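# Press a dolly caster's brake pedal into its locked position

## Task

Set the dolly's caster brake so the pedal's red end is pressed down and stays there without the robot holding it, while leaving the dolly in its original spot and heading (moving or rotating it lowers the result).

## Robot and tools

ROBOT. Two 7-joint xArm7 arms, left_arm and right_arm, each ending in a parallel two-finger gripper. Their bases sit on the table plane: left_arm at (+0.049, +0.284, 0) m with quat_wxyz (+0.996, 0, 0, -0.084), right_arm at (-0.019, -0.388, 0) m with quat_wxyz (+1.000, 0, 0, +0.014). Joint order per arm, used in every row and every result list: waist (joint1), shoulder (joint2), upper arm roll (joint3), elbow (joint4), forearm roll (joint5), wrist pitch (joint6), wrist roll (joint7). Stated ranges in rad: waist -6.283..6.283, shoulder -2.059..2.094, upper arm roll -6.283..6.283, elbow -0.192..3.927, forearm roll -6.283..6.283, wrist pitch -1.693..3.142, wrist roll -6.283..6.283; the true stop may differ by up to 0.010 rad.

FRAME. One shared scene frame: origin on the tabletop midway between the arms, +x away from the robot over the table, +z up, left_arm on the +y side. The names left/right are labels, not image sides. The gripper's fingers extend along its own +z and close along its y. The reported end-effector point lies between the closed pads, roughly 2 cm short of the fingertips; closing pushes the tips about 10 mm further along +z. Reported hand positions get less accurate at long reach.

execute_actions(actions). actions is a list of actions; each action is a table of 0 to 15 rows, each row applied for one 1/30 s step, and a short table repeats its final row until 15 steps are filled (one action = 0.5 s). A row is a single list of 16 numbers, each in [-1, 1], covering both arms even if one stays still: left_arm's 7 joint values then its opening, then right_arm's 7 joint values then its opening. Joint values are offsets, not poses: each is measured from that arm's angles at the start of the current action (not the previous row), scaled so 1.0 = 2.036 rad. For a call's first action the reference is the last reported angles. The opening is absolute: +1 fully open, -1 closed. If any action would carry a joint more than 0.010 rad beyond its range, that action is rejected for both arms; a malformed action, or a first action failing this check, rejects the whole call. A joint asked past its real stop halts there and the result may print "joint sent to its limit". An empty list just returns the current state and images.

move(target, speed, blocking). target is one 16-number row laid out as above; its joint values are offsets from the "Joint positions" in the most recent result that printed them (not from wherever the arm is when the move begins), the two openings are absolute and are applied immediately. All joints travel together so each path is equally far along; gripper paths are therefore curved and do not avoid obstacles or the other arm. speed (rad/s, 0.01 to 2, default 0.5) caps the joint with the largest travel; paths last between 0.5 and 10 s and are cut off at 10 s. Faster moves and targets set deeper past a contact hit or press harder. blocking=false returns after 0.5 s while motion continues; then call wait or stop before sending more rows or moves. The result adds a "move:" line: ending (done, off_target, moving, held, fault), limits=held or limits=none, and each arm's joint furthest from target.

wait(seconds): 0 to 10 s, arms keep their last command; returns early if a running move finishes. stop(): brakes a running move, needing some distance; fingers continue. zoom_image(camera, region): region [x0, y0, x1, y1] in pixels of that camera's last full image, origin top-left, at most 504x504. read_manual(section): licence texts only, default "licences". finished_scene(scene): pass the current scene number; irreversible, and the goal must already hold.

CAMERAS (all 672x504): cam_head_left, cam_head_right, cam_high, cam_low, cam_left_wrist, cam_right_wrist. Calibrations are given and may be slightly off; wrist camera poses follow the arm's joints.

RESULTS. The state line gives each gripper's position (m), quat_wxyz and velocities (m/s, rad/s) in the scene frame. "Joint positions" and "Joint velocities" give per arm the 7 joints (rad, rad/s) then the pad gap (m; 0.084 is fully open). "Joint targets" shows current drive goals, which may keep changing. grip_measured is the measured opening on the command scale; to grip, command clearly below it. Step readings list joint angles at some steps; HELD marks steps where an arm's row was held back. "joint command not followed" means a clearance check altered targets. MOTOR HOT appears from 65 °C; at 80 °C an OVER-TEMPERATURE FAULT brakes the arm until it cools.

MOTION LIMITS. Joint targets move at most 3.14 rad/s, are kept within 0.623 rad of the measured angle each step, and are scaled back if the gripper would jump over 70 mm in one step, so large changes need several actions. Load limits (N m): waist 43.5, shoulder 43.5, upper arm roll 26.1, elbow 26.1, forearm roll 26.1, wrist pitch 17.4, wrist roll 17.4. Reaching one triggers a torque fault: the arm backs off, freezes 10 s and drops the rest of the call.

AVOID. Hard or fast impacts on the dolly or pedal, shoving or rotating the dolly, arms striking each other, and anything falling off the table. Random brief tugs or pushes may occur. Press the pedal's red end down firmly but gently, then release and confirm it stays down on its own before finishing.

Each tool is called after "Call:" as name(argument=value, ...), one argument or row to a line, values as JSON.

## Session

Call:
execute_actions(
  actions=[],
)

Scene clock: 0.00 s.
left_arm: end_effector_position=(+0.7953, +0.2843, +0.2918) grip_measured=+1.00 end_effector_quat_wxyz=(-0.100, +0.814, -0.320, +0.475) end_effector_velocity=(-0.000, -0.000, +0.000) end_effector_angular_velocity=(-0.001, -0.000, +0.000) | right_arm: end_effector_position=(+0.1775, -0.7079, +0.1815) grip_measured=+1.00 end_effector_quat_wxyz=(-0.015, +0.747, +0.652, -0.126) end_effector_velocity=(-0.000, -0.000, +0.000) end_effector_angular_velocity=(-0.002, +0.000, +0.001)
Joint names: [waist, shoulder, upper arm roll, elbow, forearm roll, wrist pitch, wrist roll]
Joint positions: left_arm=[ 0.585  0.492 -0.508  1.38  -0.249 -0.06   1.094  0.084] | right_arm=[-0.806 -0.252 -0.103  0.707 -0.331  1.007 -2.128  0.084]
Joint velocities: left_arm=[-0.    -0.    -0.    -0.     0.001 -0.    -0.002 -0.   ] | right_arm=[-0.001 -0.     0.     0.001 -0.001  0.    -0.    -0.   ]
Joint targets: left_arm=[0.585 0.492 -0.508 1.380 -0.249 -0.060 1.094] | right_arm=[-0.806 -0.252 -0.103 0.707 -0.331 1.007 -2.128]

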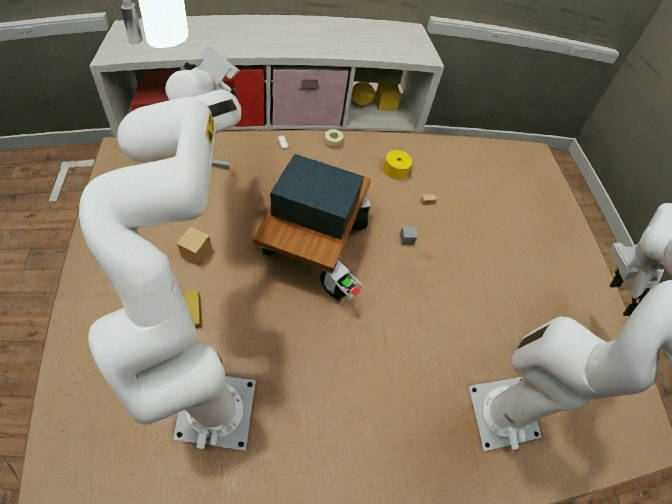

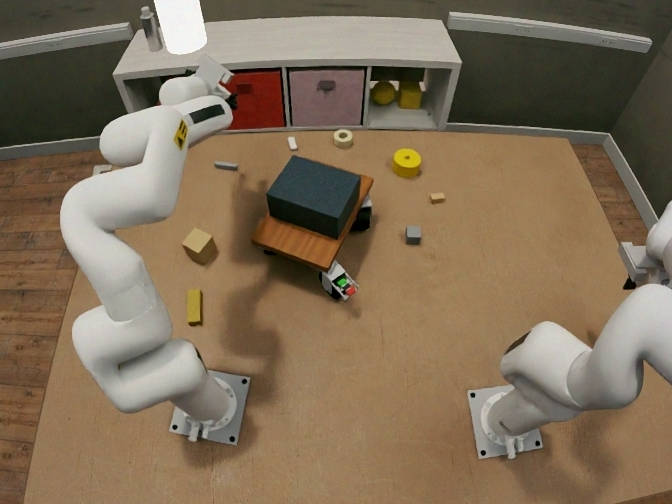

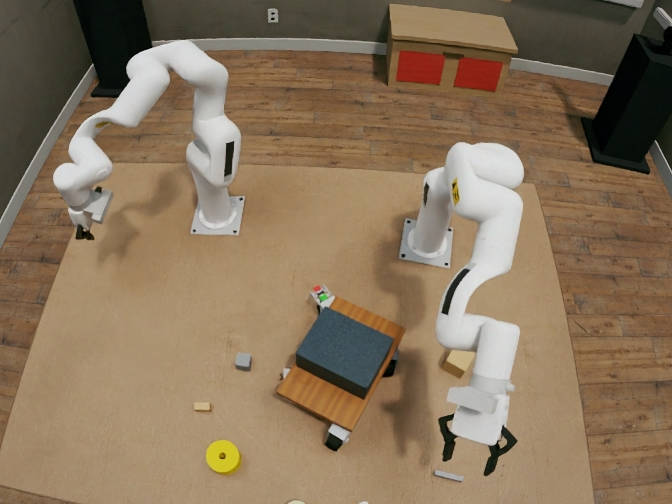

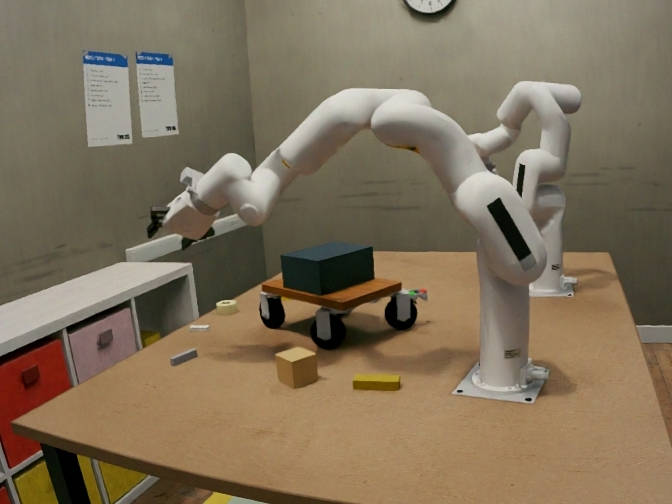

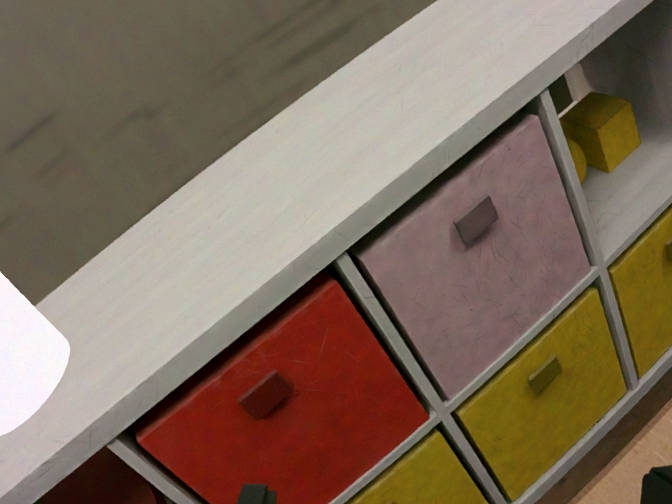

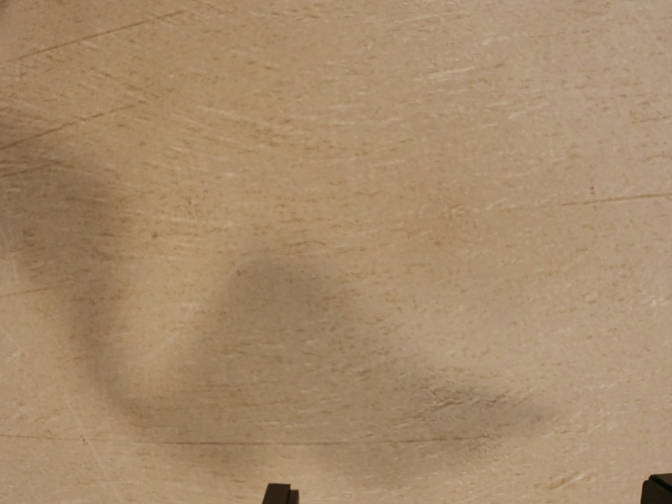

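Call:
zoom_image(
  camera="cam_head_left",
  region=[300, 245, 390, 320],
)

Call:
zoom_image(
  camera="cam_head_right",
  region=[300, 245, 390, 320],
)

Call:
zoom_image(
  camera="cam_low",
  region=[360, 260, 460, 340],
)

Call:
zoom_image(
  camera="cam_high",
  region=[280, 265, 370, 335],
)

Region (300, 245, 390, 320) of cam_head_left's 672x504 image, scaled by 5.600, with more detail than that image has.

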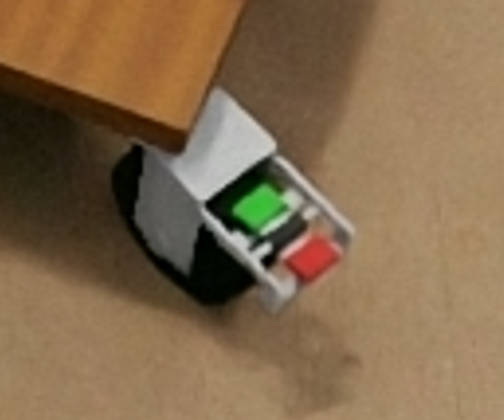

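Region (300, 245, 390, 320) of cam_head_right's 672x504 image, scaled by 5.600, with more detail than that image has.

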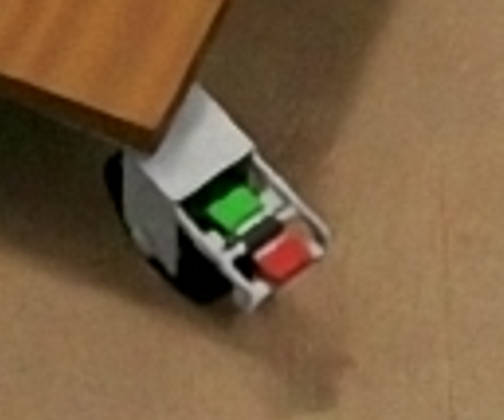

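Region (360, 260, 460, 340) of cam_low's 672x504 image, scaled by 5.040, with more detail than that image has; it fills the top 403 rows of this view, and the rest is white.

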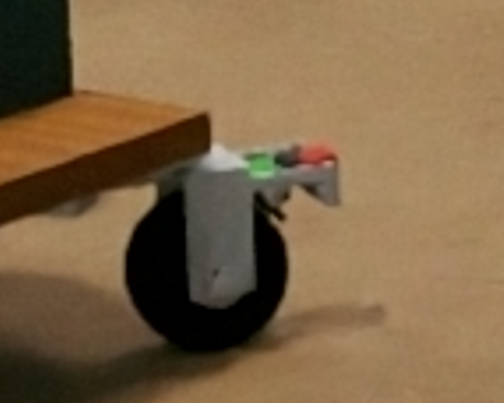

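Region (280, 265, 370, 335) of cam_high's 672x504 image, scaled by 5.600, with more detail than that image has.

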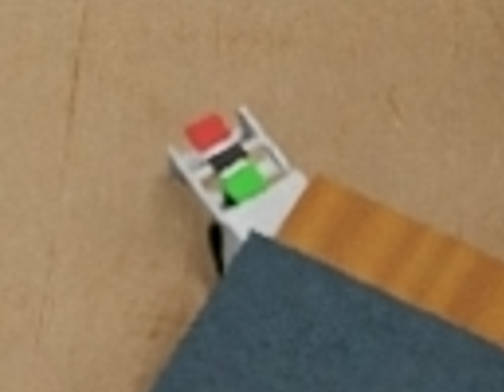

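Call:
move(
  target=[-0.4337,-0.1988,0.2495,0.0234,0.1223,0.6878,-0.5373,1, 0.8075,0.1153,0.0506,0.1801,0.1626,0.0412,-0.3851,-1],
  speed=0.8,
)

Scene clock: 25.67 s.
left_arm: end_effector_position=(+0.5007, +0.0578, +0.2999) grip_measured=+1.00 end_effector_quat_wxyz=(+0.000, +0.973, -0.231, +0.000) end_effector_velocity=(-0.001, -0.002, +0.002) end_effector_angular_velocity=(-0.002, -0.002, -0.003) | right_arm: end_effector_position=(+0.2821, -0.0358, +0.2200) grip_measured=-1.00 end_effector_quat_wxyz=(+0.000, -0.312, +0.950, -0.000) end_effector_velocity=(-0.005, +0.005, +0.001) end_effector_angular_velocity=(+0.003, +0.000, +0.015)
Joint names: [waist, shoulder, upper arm roll, elbow, forearm roll, wrist pitch, wrist roll]
Joint positions: left_arm=[-0.298  0.088  0.     1.427 -0.     1.34   0.001  0.084] | right_arm=[ 0.837 -0.018 -0.     1.073 -0.     1.091 -2.912  0.   ]
Joint velocities: left_arm=[-0.003 -0.003 -0.002  0.002 -0.001  0.001 -0.001 -0.   ] | right_arm=[ 0.007 -0.     0.009  0.001  0.002 -0.    -0.001  0.   ]
Joint targets: left_arm=[-0.298 0.087 0.000 1.428 -0.000 1.340 0.000] | right_arm=[0.838 -0.018 0.000 1.073 -0.000 1.091 -2.912]
move: done; limits=none; left_arm: farthest joint: the waist, 0.000 radians from its target (0.883 radians at the start); right_arm: farthest joint: the waist, 0.001 radians from its target (1.643 radians at the start)
camera_calibration (this result's frames):
cam_left_wrist: T_world_to_cam=[[-0.454742, -0.890602, 0.00617885, 0.302635], [-0.89062, 0.454748, -0.000454101, 0.485441], [-0.0024054, -0.00570951, -0.999981, 0.436936], [0, 0, 0, 1]] pos_world=[0.571016, 0.0512687, 0.435278]
cam_right_wrist: T_world_to_cam=[[-0.607796, 0.794051, -0.00817698, 0.238235], [0.794089, 0.60773, -0.00932966, -0.128514], [-0.00243883, -0.0121638, -0.999923, 0.351053], [0, 0, 0, 1]] pos_world=[0.247706, -0.106799, 0.351775]

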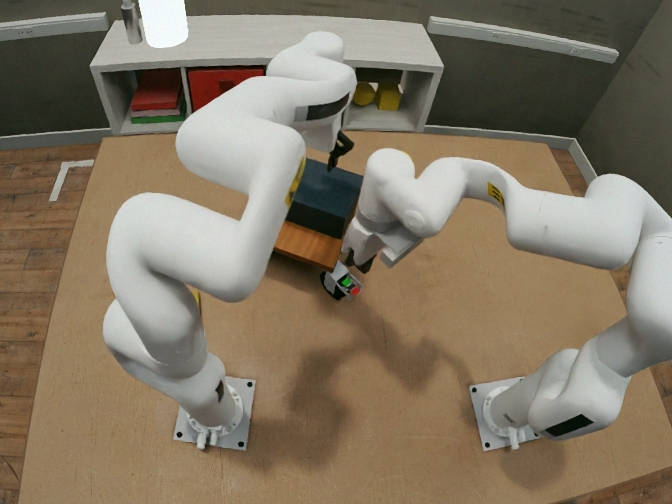

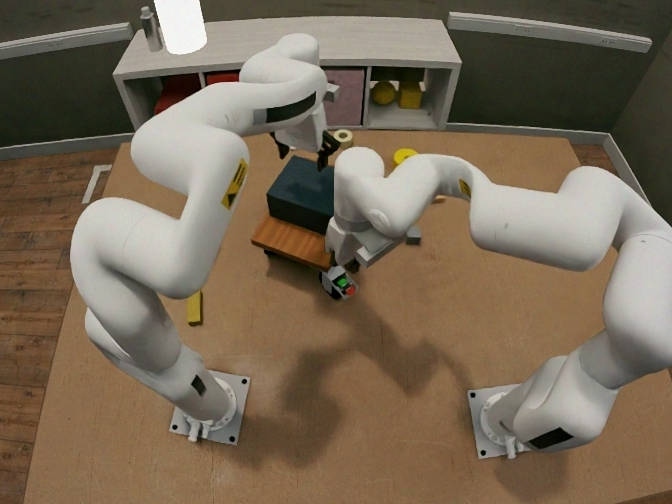

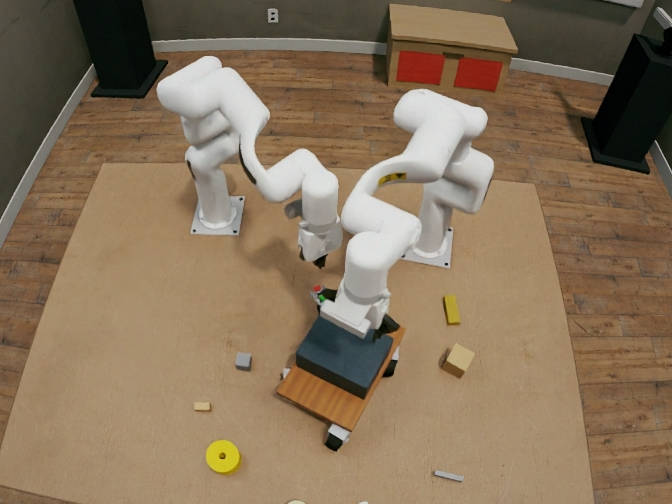

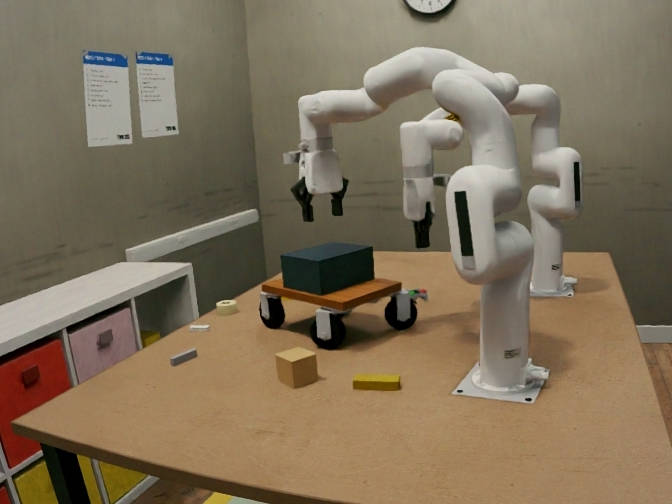

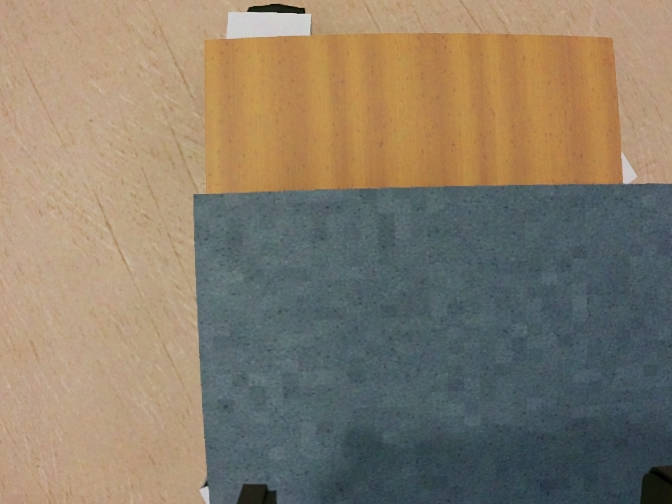

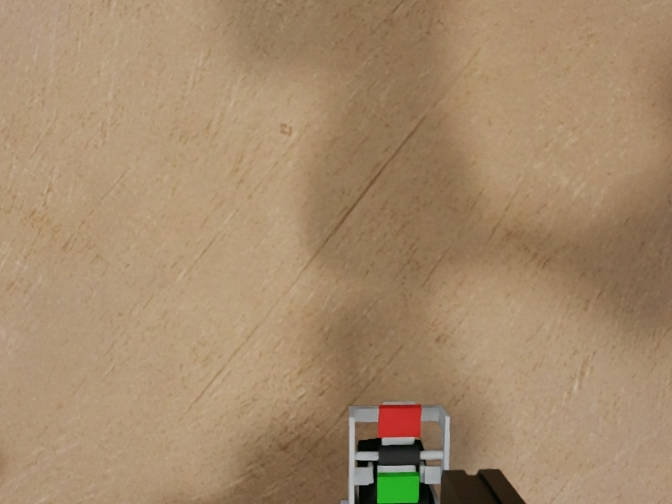

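Call:
zoom_image(
  camera="cam_right_wrist",
  region=[320, 380, 540, 504],
)

Call:
zoom_image(
  camera="cam_low",
  region=[250, 170, 470, 350],
)

Region (320, 380, 540, 504) of cam_right_wrist's 672x504 image, scaled by 2.291, with more detail than that image has; it fills the top 284 rows of this view, and the rest is white.

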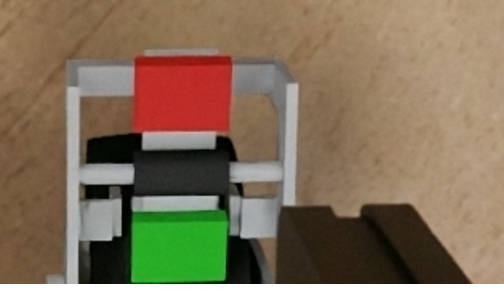

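Region (250, 170, 470, 350) of cam_low's 672x504 image, scaled by 2.291, with more detail than that image has; it fills the top 412 rows of this view, and the rest is white.

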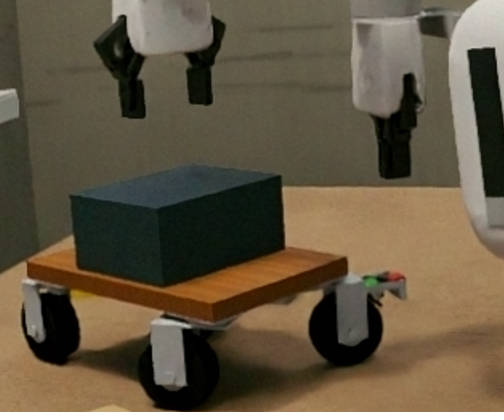

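Call:
move(
  target=[0,0.0449,0,-0.0417,0,-0.0867,0,1, -0.0043,0.0182,0,-0.0836,0,-0.1019,-0.0043,-1],
  speed=0.3,
)

Call:
zoom_image(
  camera="cam_low",
  region=[250, 190, 470, 350],
)

Call:
zoom_image(
  camera="cam_head_left",
  region=[300, 245, 390, 320],
)

Call:
zoom_image(
  camera="cam_high",
  region=[270, 250, 370, 335],
)

Scene clock: 42.10 s.
left_arm: end_effector_position=(+0.5187, +0.0488, +0.2305) grip_measured=+1.00 end_effector_quat_wxyz=(+0.000, +0.973, -0.231, +0.001) end_effector_velocity=(-0.002, +0.001, -0.004) end_effector_angular_velocity=(+0.003, +0.008, +0.001) | right_arm: end_effector_position=(+0.2756, -0.0494, +0.1504) grip_measured=-1.00 end_effector_quat_wxyz=(+0.000, -0.312, +0.950, +0.000) end_effector_velocity=(-0.000, -0.001, -0.002) end_effector_angular_velocity=(-0.002, +0.004, -0.002)
Joint names: [waist, shoulder, upper arm roll, elbow, forearm roll, wrist pitch, wrist roll]
Joint positions: left_arm=[-0.298  0.178  0.     1.343 -0.     1.163  0.001  0.084] | right_arm=[ 0.828  0.019 -0.     0.903 -0.     0.884 -2.92   0.   ]
Joint velocities: left_arm=[ 0.     0.004  0.    -0.005 -0.001 -0.    -0.    -0.   ] | right_arm=[-0.001  0.002 -0.001 -0.003  0.002 -0.001 -0.     0.   ]
Joint targets: left_arm=[-0.298 0.179 0.000 1.343 -0.000 1.163 0.001] | right_arm=[0.828 0.019 -0.000 0.903 -0.000 0.884 -2.920]
move: done; limits=none; left_arm: farthest joint: the shoulder, 0.001 radians from its target (0.092 radians at the start); right_arm: farthest joint: the elbow, 0.001 radians from its target (0.170 radians at the start)
camera_calibration (this result's frames):
cam_left_wrist: T_world_to_cam=[[-0.454757, -0.890594, 0.00615366, 0.303213], [-0.890614, 0.454757, -0.00158738, 0.505818], [-0.00138471, -0.00620241, -0.99998, 0.367055], [0, 0, 0, 1]] pos_world=[0.588885, 0.042292, 0.365985]
cam_right_wrist: T_world_to_cam=[[-0.607862, 0.794003, -0.00797813, 0.244498], [0.794041, 0.607806, -0.0084721, -0.115861], [-0.00187772, -0.0114848, -0.999932, 0.281158], [0, 0, 0, 1]] pos_world=[0.241148, -0.120482, 0.282108]

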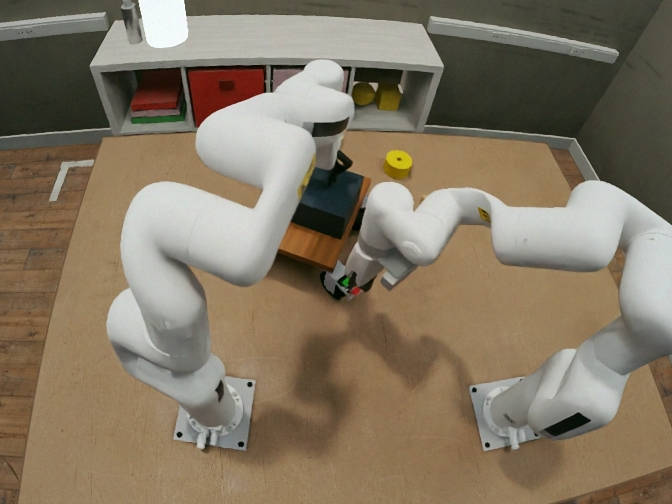

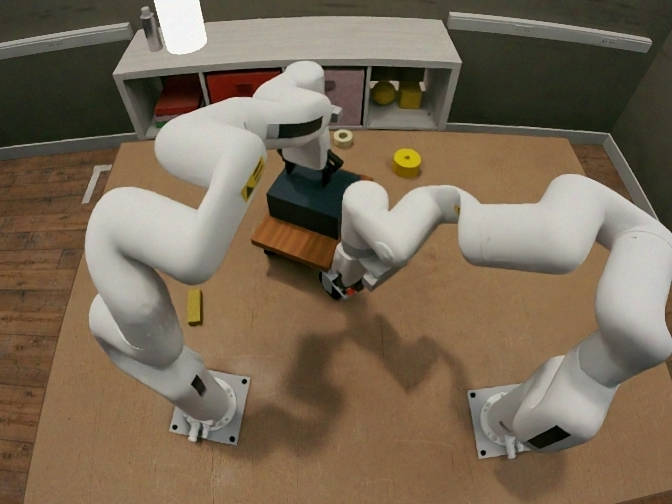

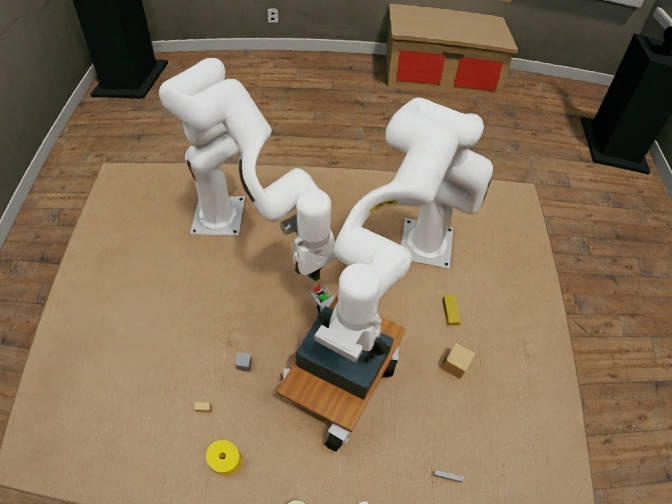

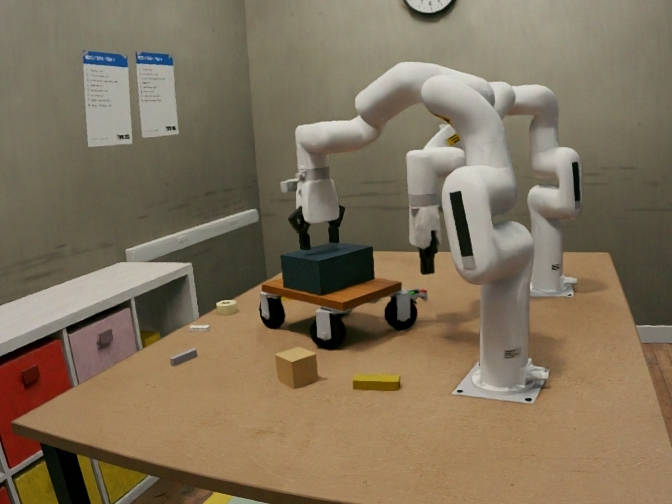

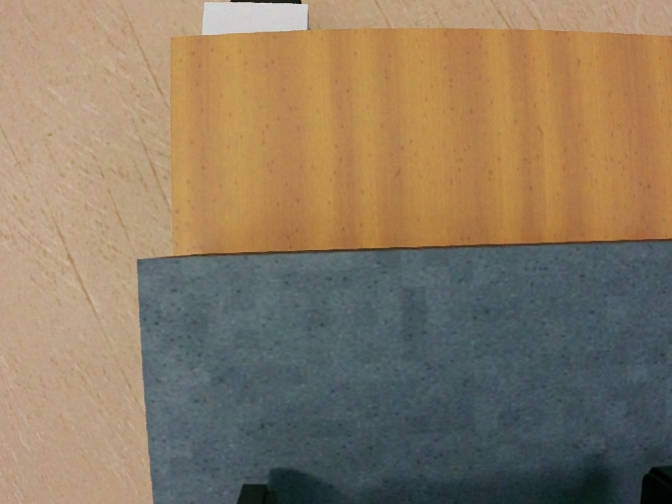

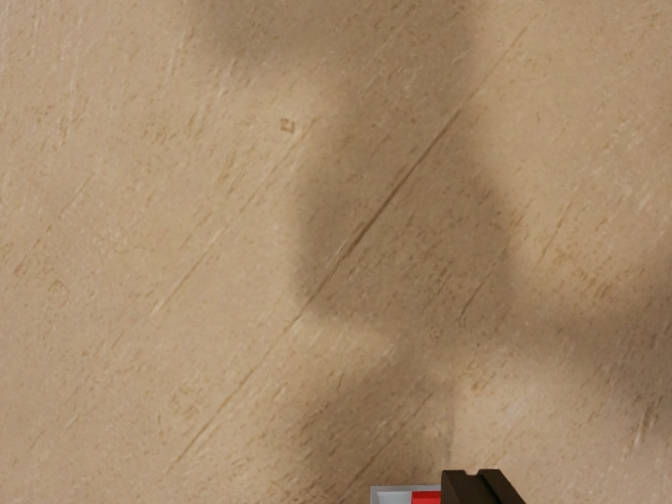

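Region (250, 190, 470, 350) of cam_low's 672x504 image, scaled by 2.291, with more detail than that image has; it fills the top 367 rows of this view, and the rest is white.

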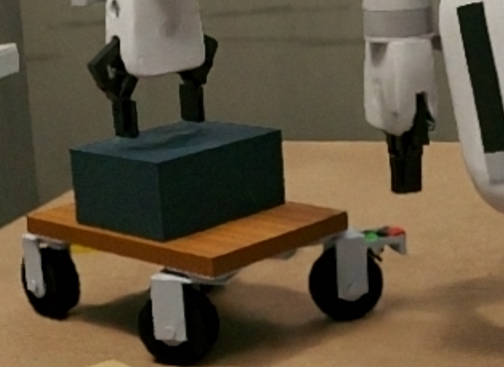

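Region (300, 245, 390, 320) of cam_head_left's 672x504 image, scaled by 5.600, with more detail than that image has.

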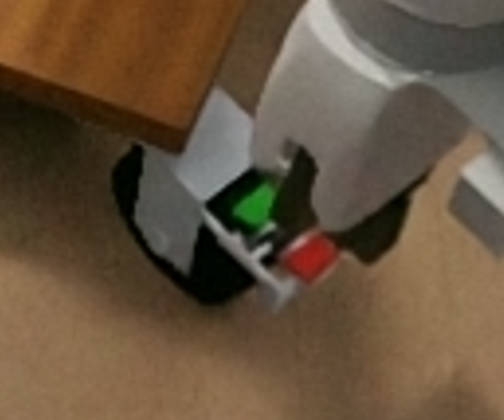

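Region (270, 250, 370, 335) of cam_high's 672x504 image, scaled by 5.040, with more detail than that image has; it fills the top 428 rows of this view, and the rest is white.

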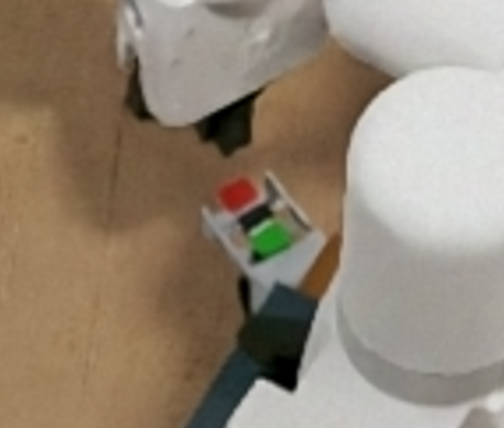

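Call:
move(
  target=[0,0.0031,0,-0.0102,0,-0.0133,0,1, 0,0.0338,0,-0.0183,0,-0.0521,0,-1],
  speed=0.12,
)

Call:
zoom_image(
  camera="cam_low",
  region=[250, 190, 470, 350],
)

Call:
zoom_image(
  camera="cam_high",
  region=[270, 250, 370, 335],
)

Scene clock: 50.17 s.
left_arm: end_effector_position=(+0.5186, +0.0488, +0.2206) grip_measured=+1.00 end_effector_quat_wxyz=(+0.000, +0.973, -0.231, +0.001) end_effector_velocity=(-0.000, -0.000, -0.000) end_effector_angular_velocity=(-0.000, +0.000, -0.000) | right_arm: end_effector_position=(+0.2767, -0.0481, +0.1135) grip_measured=-1.00 end_effector_quat_wxyz=(+0.001, -0.312, +0.950, +0.000) end_effector_velocity=(-0.001, +0.000, -0.001) end_effector_angular_velocity=(+0.000, +0.002, +0.000)
Joint names: [waist, shoulder, upper arm roll, elbow, forearm roll, wrist pitch, wrist roll]
Joint positions: left_arm=[-0.298  0.185  0.     1.322 -0.     1.136  0.001  0.084] | right_arm=[ 0.828  0.088 -0.     0.866 -0.     0.778 -2.92   0.   ]
Joint velocities: left_arm=[ 0.     0.     0.    -0.    -0.    -0.     0.001 -0.   ] | right_arm=[ 0.002  0.     0.    -0.001  0.002 -0.001 -0.     0.   ]
Joint targets: left_arm=[-0.298 0.185 0.000 1.322 -0.000 1.136 0.001] | right_arm=[0.828 0.088 -0.000 0.866 -0.000 0.778 -2.920]
move: done; limits=none; left_arm: farthest joint: the waist, 0.000 radians from its target (0.000 radians at the start); right_arm: farthest joint: the elbow, 0.001 radians from its target (0.037 radians at the start)
camera_calibration (this result's frames):
cam_left_wrist: T_world_to_cam=[[-0.454758, -0.890594, 0.00615099, 0.303274], [-0.890614, 0.454757, -0.00171546, 0.505754], [-0.00126942, -0.00625828, -0.99998, 0.357079], [0, 0, 0, 1]] pos_world=[0.588801, 0.0423335, 0.356074]
cam_right_wrist: T_world_to_cam=[[-0.607869, 0.793998, -0.00790611, 0.243867], [0.794036, 0.607817, -0.00811179, -0.11783], [-0.00163528, -0.0112086, -0.999936, 0.244247], [0, 0, 0, 1]] pos_world=[0.2422, -0.119273, 0.245203]

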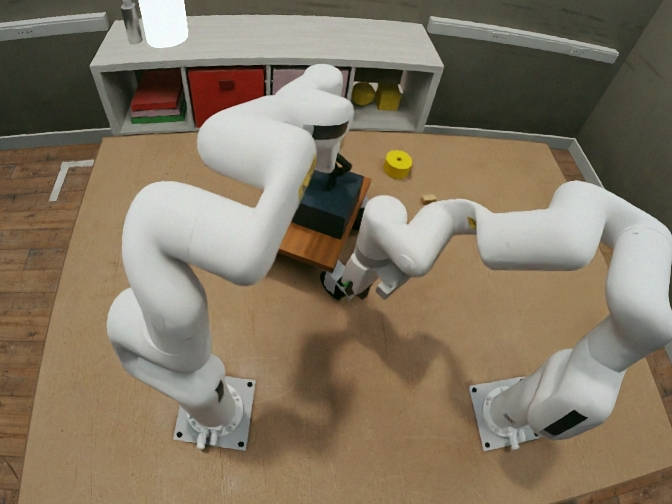

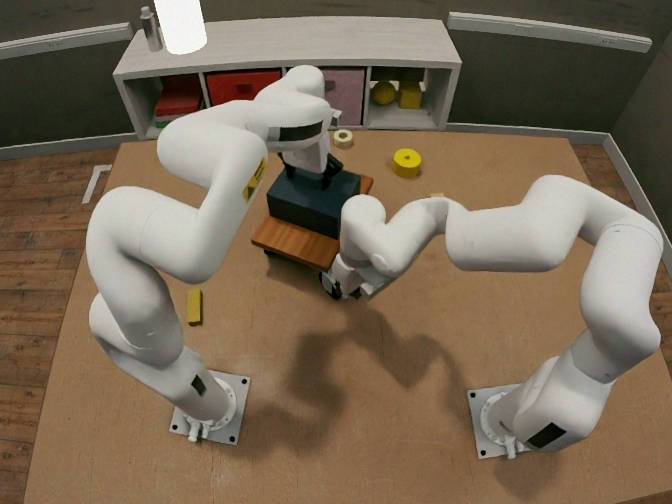

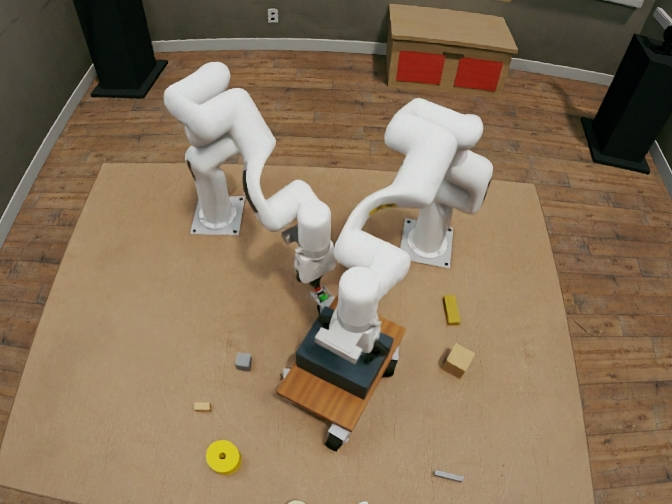

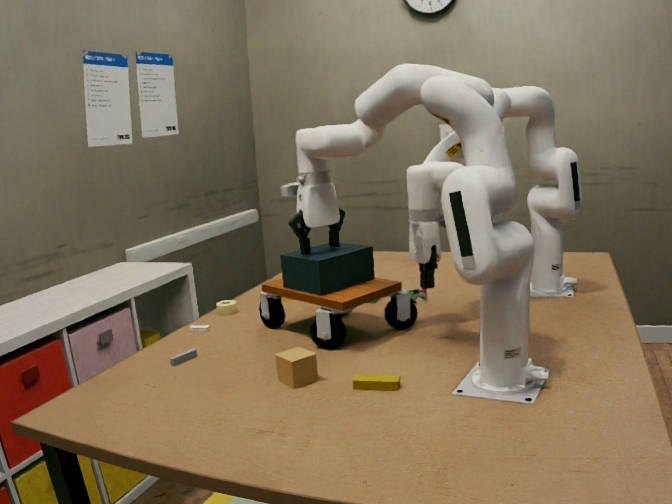

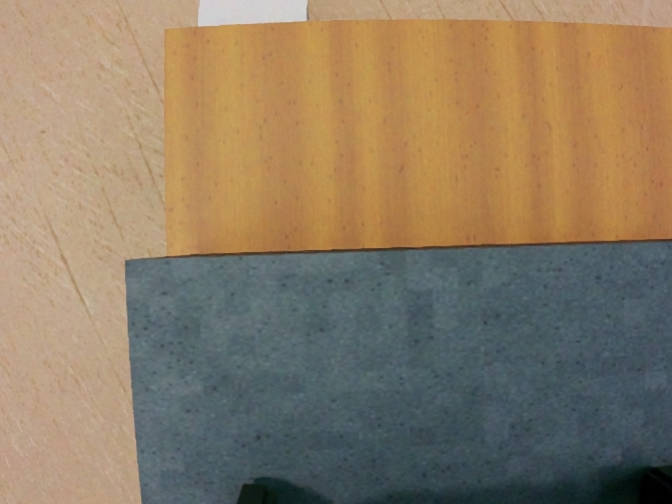

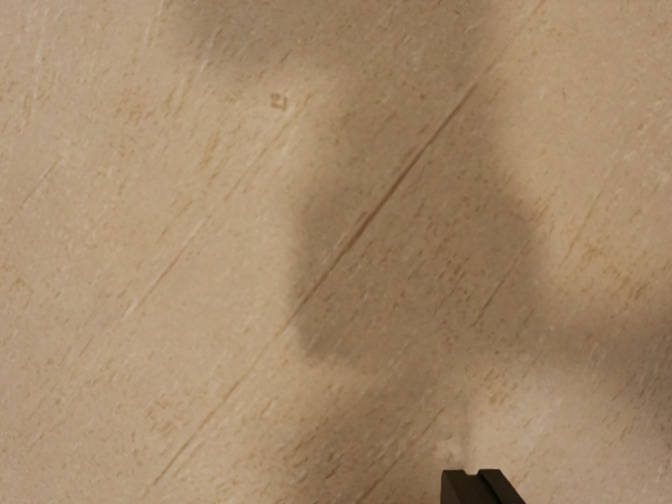

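Region (250, 190, 470, 350) of cam_low's 672x504 image, scaled by 2.291, with more detail than that image has; it fills the top 367 rows of this view, and the rest is white.

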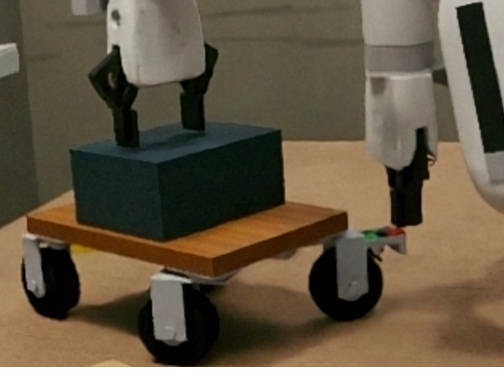

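Region (270, 250, 370, 335) of cam_high's 672x504 image, scaled by 5.040, with more detail than that image has; it fills the top 428 rows of this view, and the rest is white.

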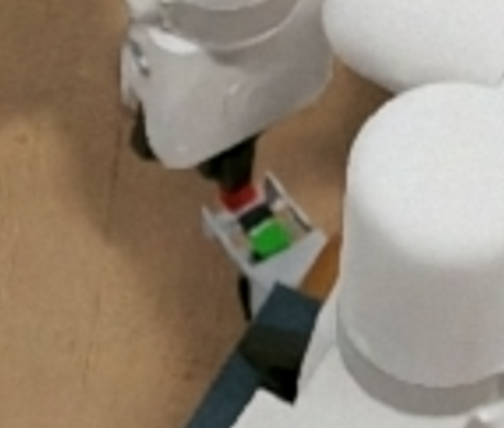

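Call:
move(
  target=[0,0.0019,0,-0.0061,0,-0.008,0,1, 0,0.0058,0,-0.0022,0,-0.008,0,-1],
  speed=0.03,
)

Call:
zoom_image(
  camera="cam_low",
  region=[270, 210, 450, 340],
)

Scene clock: 53.37 s.
left_arm: end_effector_position=(+0.5191, +0.0486, +0.2163) grip_measured=+1.00 end_effector_quat_wxyz=(+0.001, +0.973, -0.231, +0.002) end_effector_velocity=(-0.000, -0.000, -0.001) end_effector_angular_velocity=(+0.001, -0.000, -0.003) | right_arm: end_effector_position=(+0.2770, -0.0478, +0.1080) grip_measured=-1.00 end_effector_quat_wxyz=(+0.001, -0.312, +0.950, +0.000) end_effector_velocity=(+0.000, -0.000, -0.001) end_effector_angular_velocity=(-0.002, +0.000, +0.000)
Joint names: [waist, shoulder, upper arm roll, elbow, forearm roll, wrist pitch, wrist roll]
Joint positions: left_arm=[-0.298  0.187  0.     1.312 -0.     1.12   0.001  0.084] | right_arm=[ 0.828  0.099 -0.     0.862 -0.     0.761 -2.92   0.   ]
Joint velocities: left_arm=[-0.     0.001 -0.001 -0.001  0.001 -0.002  0.002  0.   ] | right_arm=[-0.     0.001 -0.    -0.    -0.002 -0.     0.001  0.   ]
Joint targets: left_arm=[-0.298 0.189 0.000 1.310 -0.000 1.120 0.001] | right_arm=[0.828 0.099 -0.000 0.862 -0.000 0.761 -2.920]
move: done; limits=none; left_arm: farthest joint: the shoulder, 0.002 radians from its target (0.004 radians at the start); right_arm: farthest joint: the elbow, 0.001 radians from its target (0.005 radians at the start)
camera_calibration (this result's frames):
cam_left_wrist: T_world_to_cam=[[-0.454755, -0.890596, 0.00608947, 0.303333], [-0.890615, 0.45473, -0.00513048, 0.506972], [0.00180013, -0.00775648, -0.999968, 0.351253], [0, 0, 0, 1]] pos_world=[0.588827, 0.0423368, 0.351996]
cam_right_wrist: T_world_to_cam=[[-0.607903, 0.793973, -0.00776716, 0.243698], [0.79401, 0.607858, -0.00746657, -0.118406], [-0.00120692, -0.0107062, -0.999942, 0.238588], [0, 0, 0, 1]] pos_world=[0.242448, -0.118961, 0.239583]

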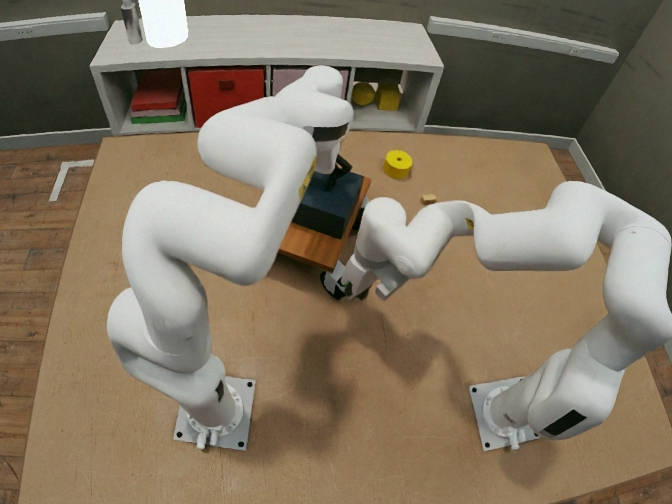

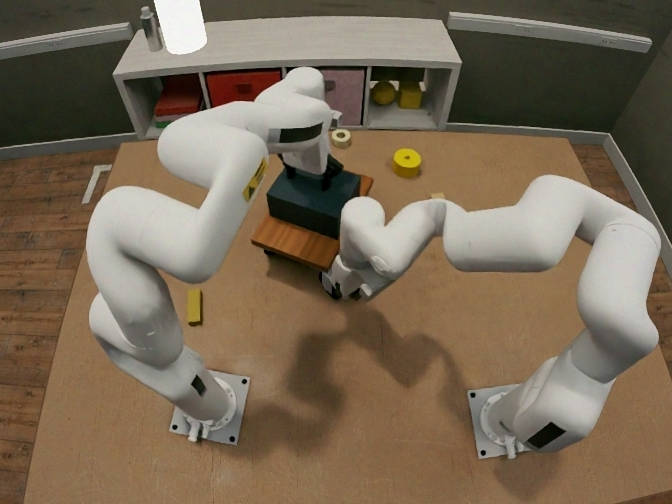

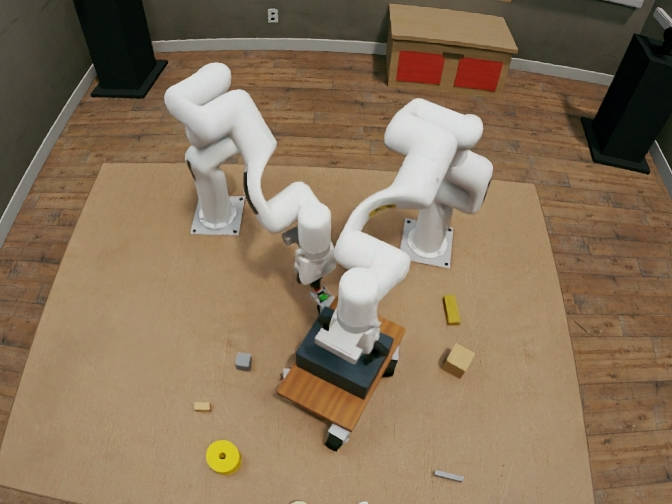

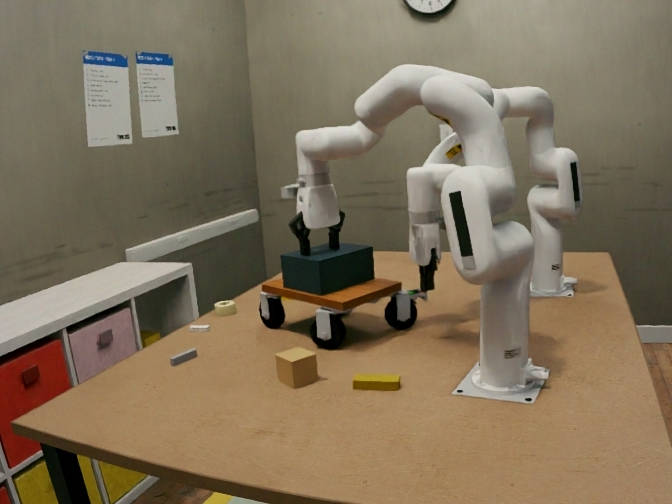

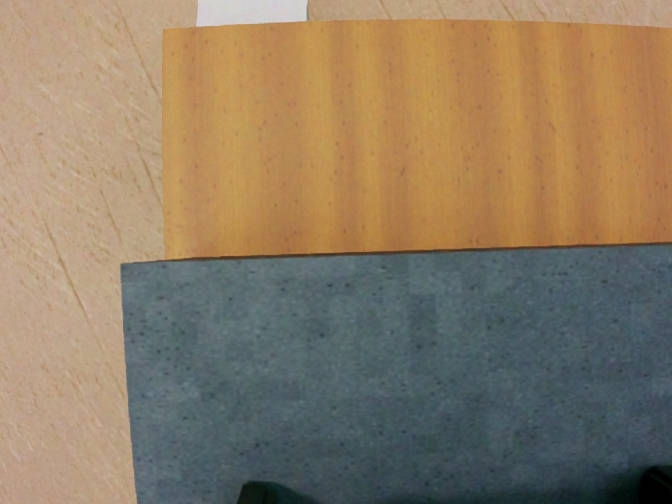

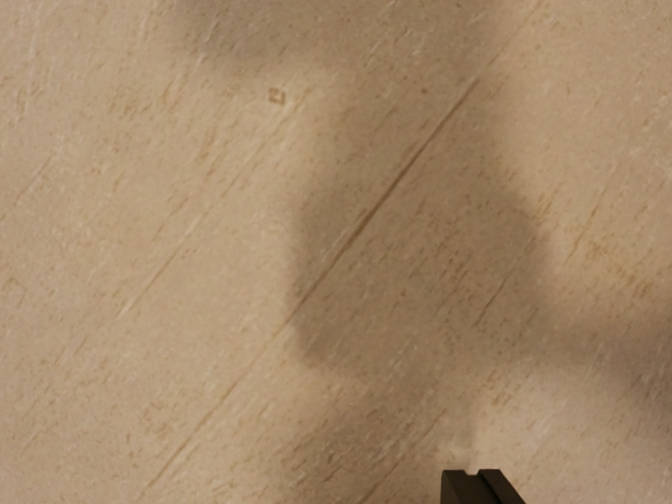

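Region (270, 210, 450, 340) of cam_low's 672x504 image, scaled by 2.800, with more detail than that image has.

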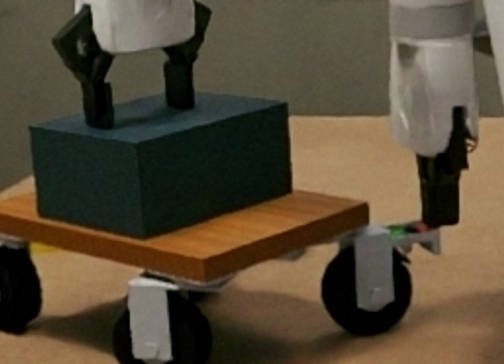

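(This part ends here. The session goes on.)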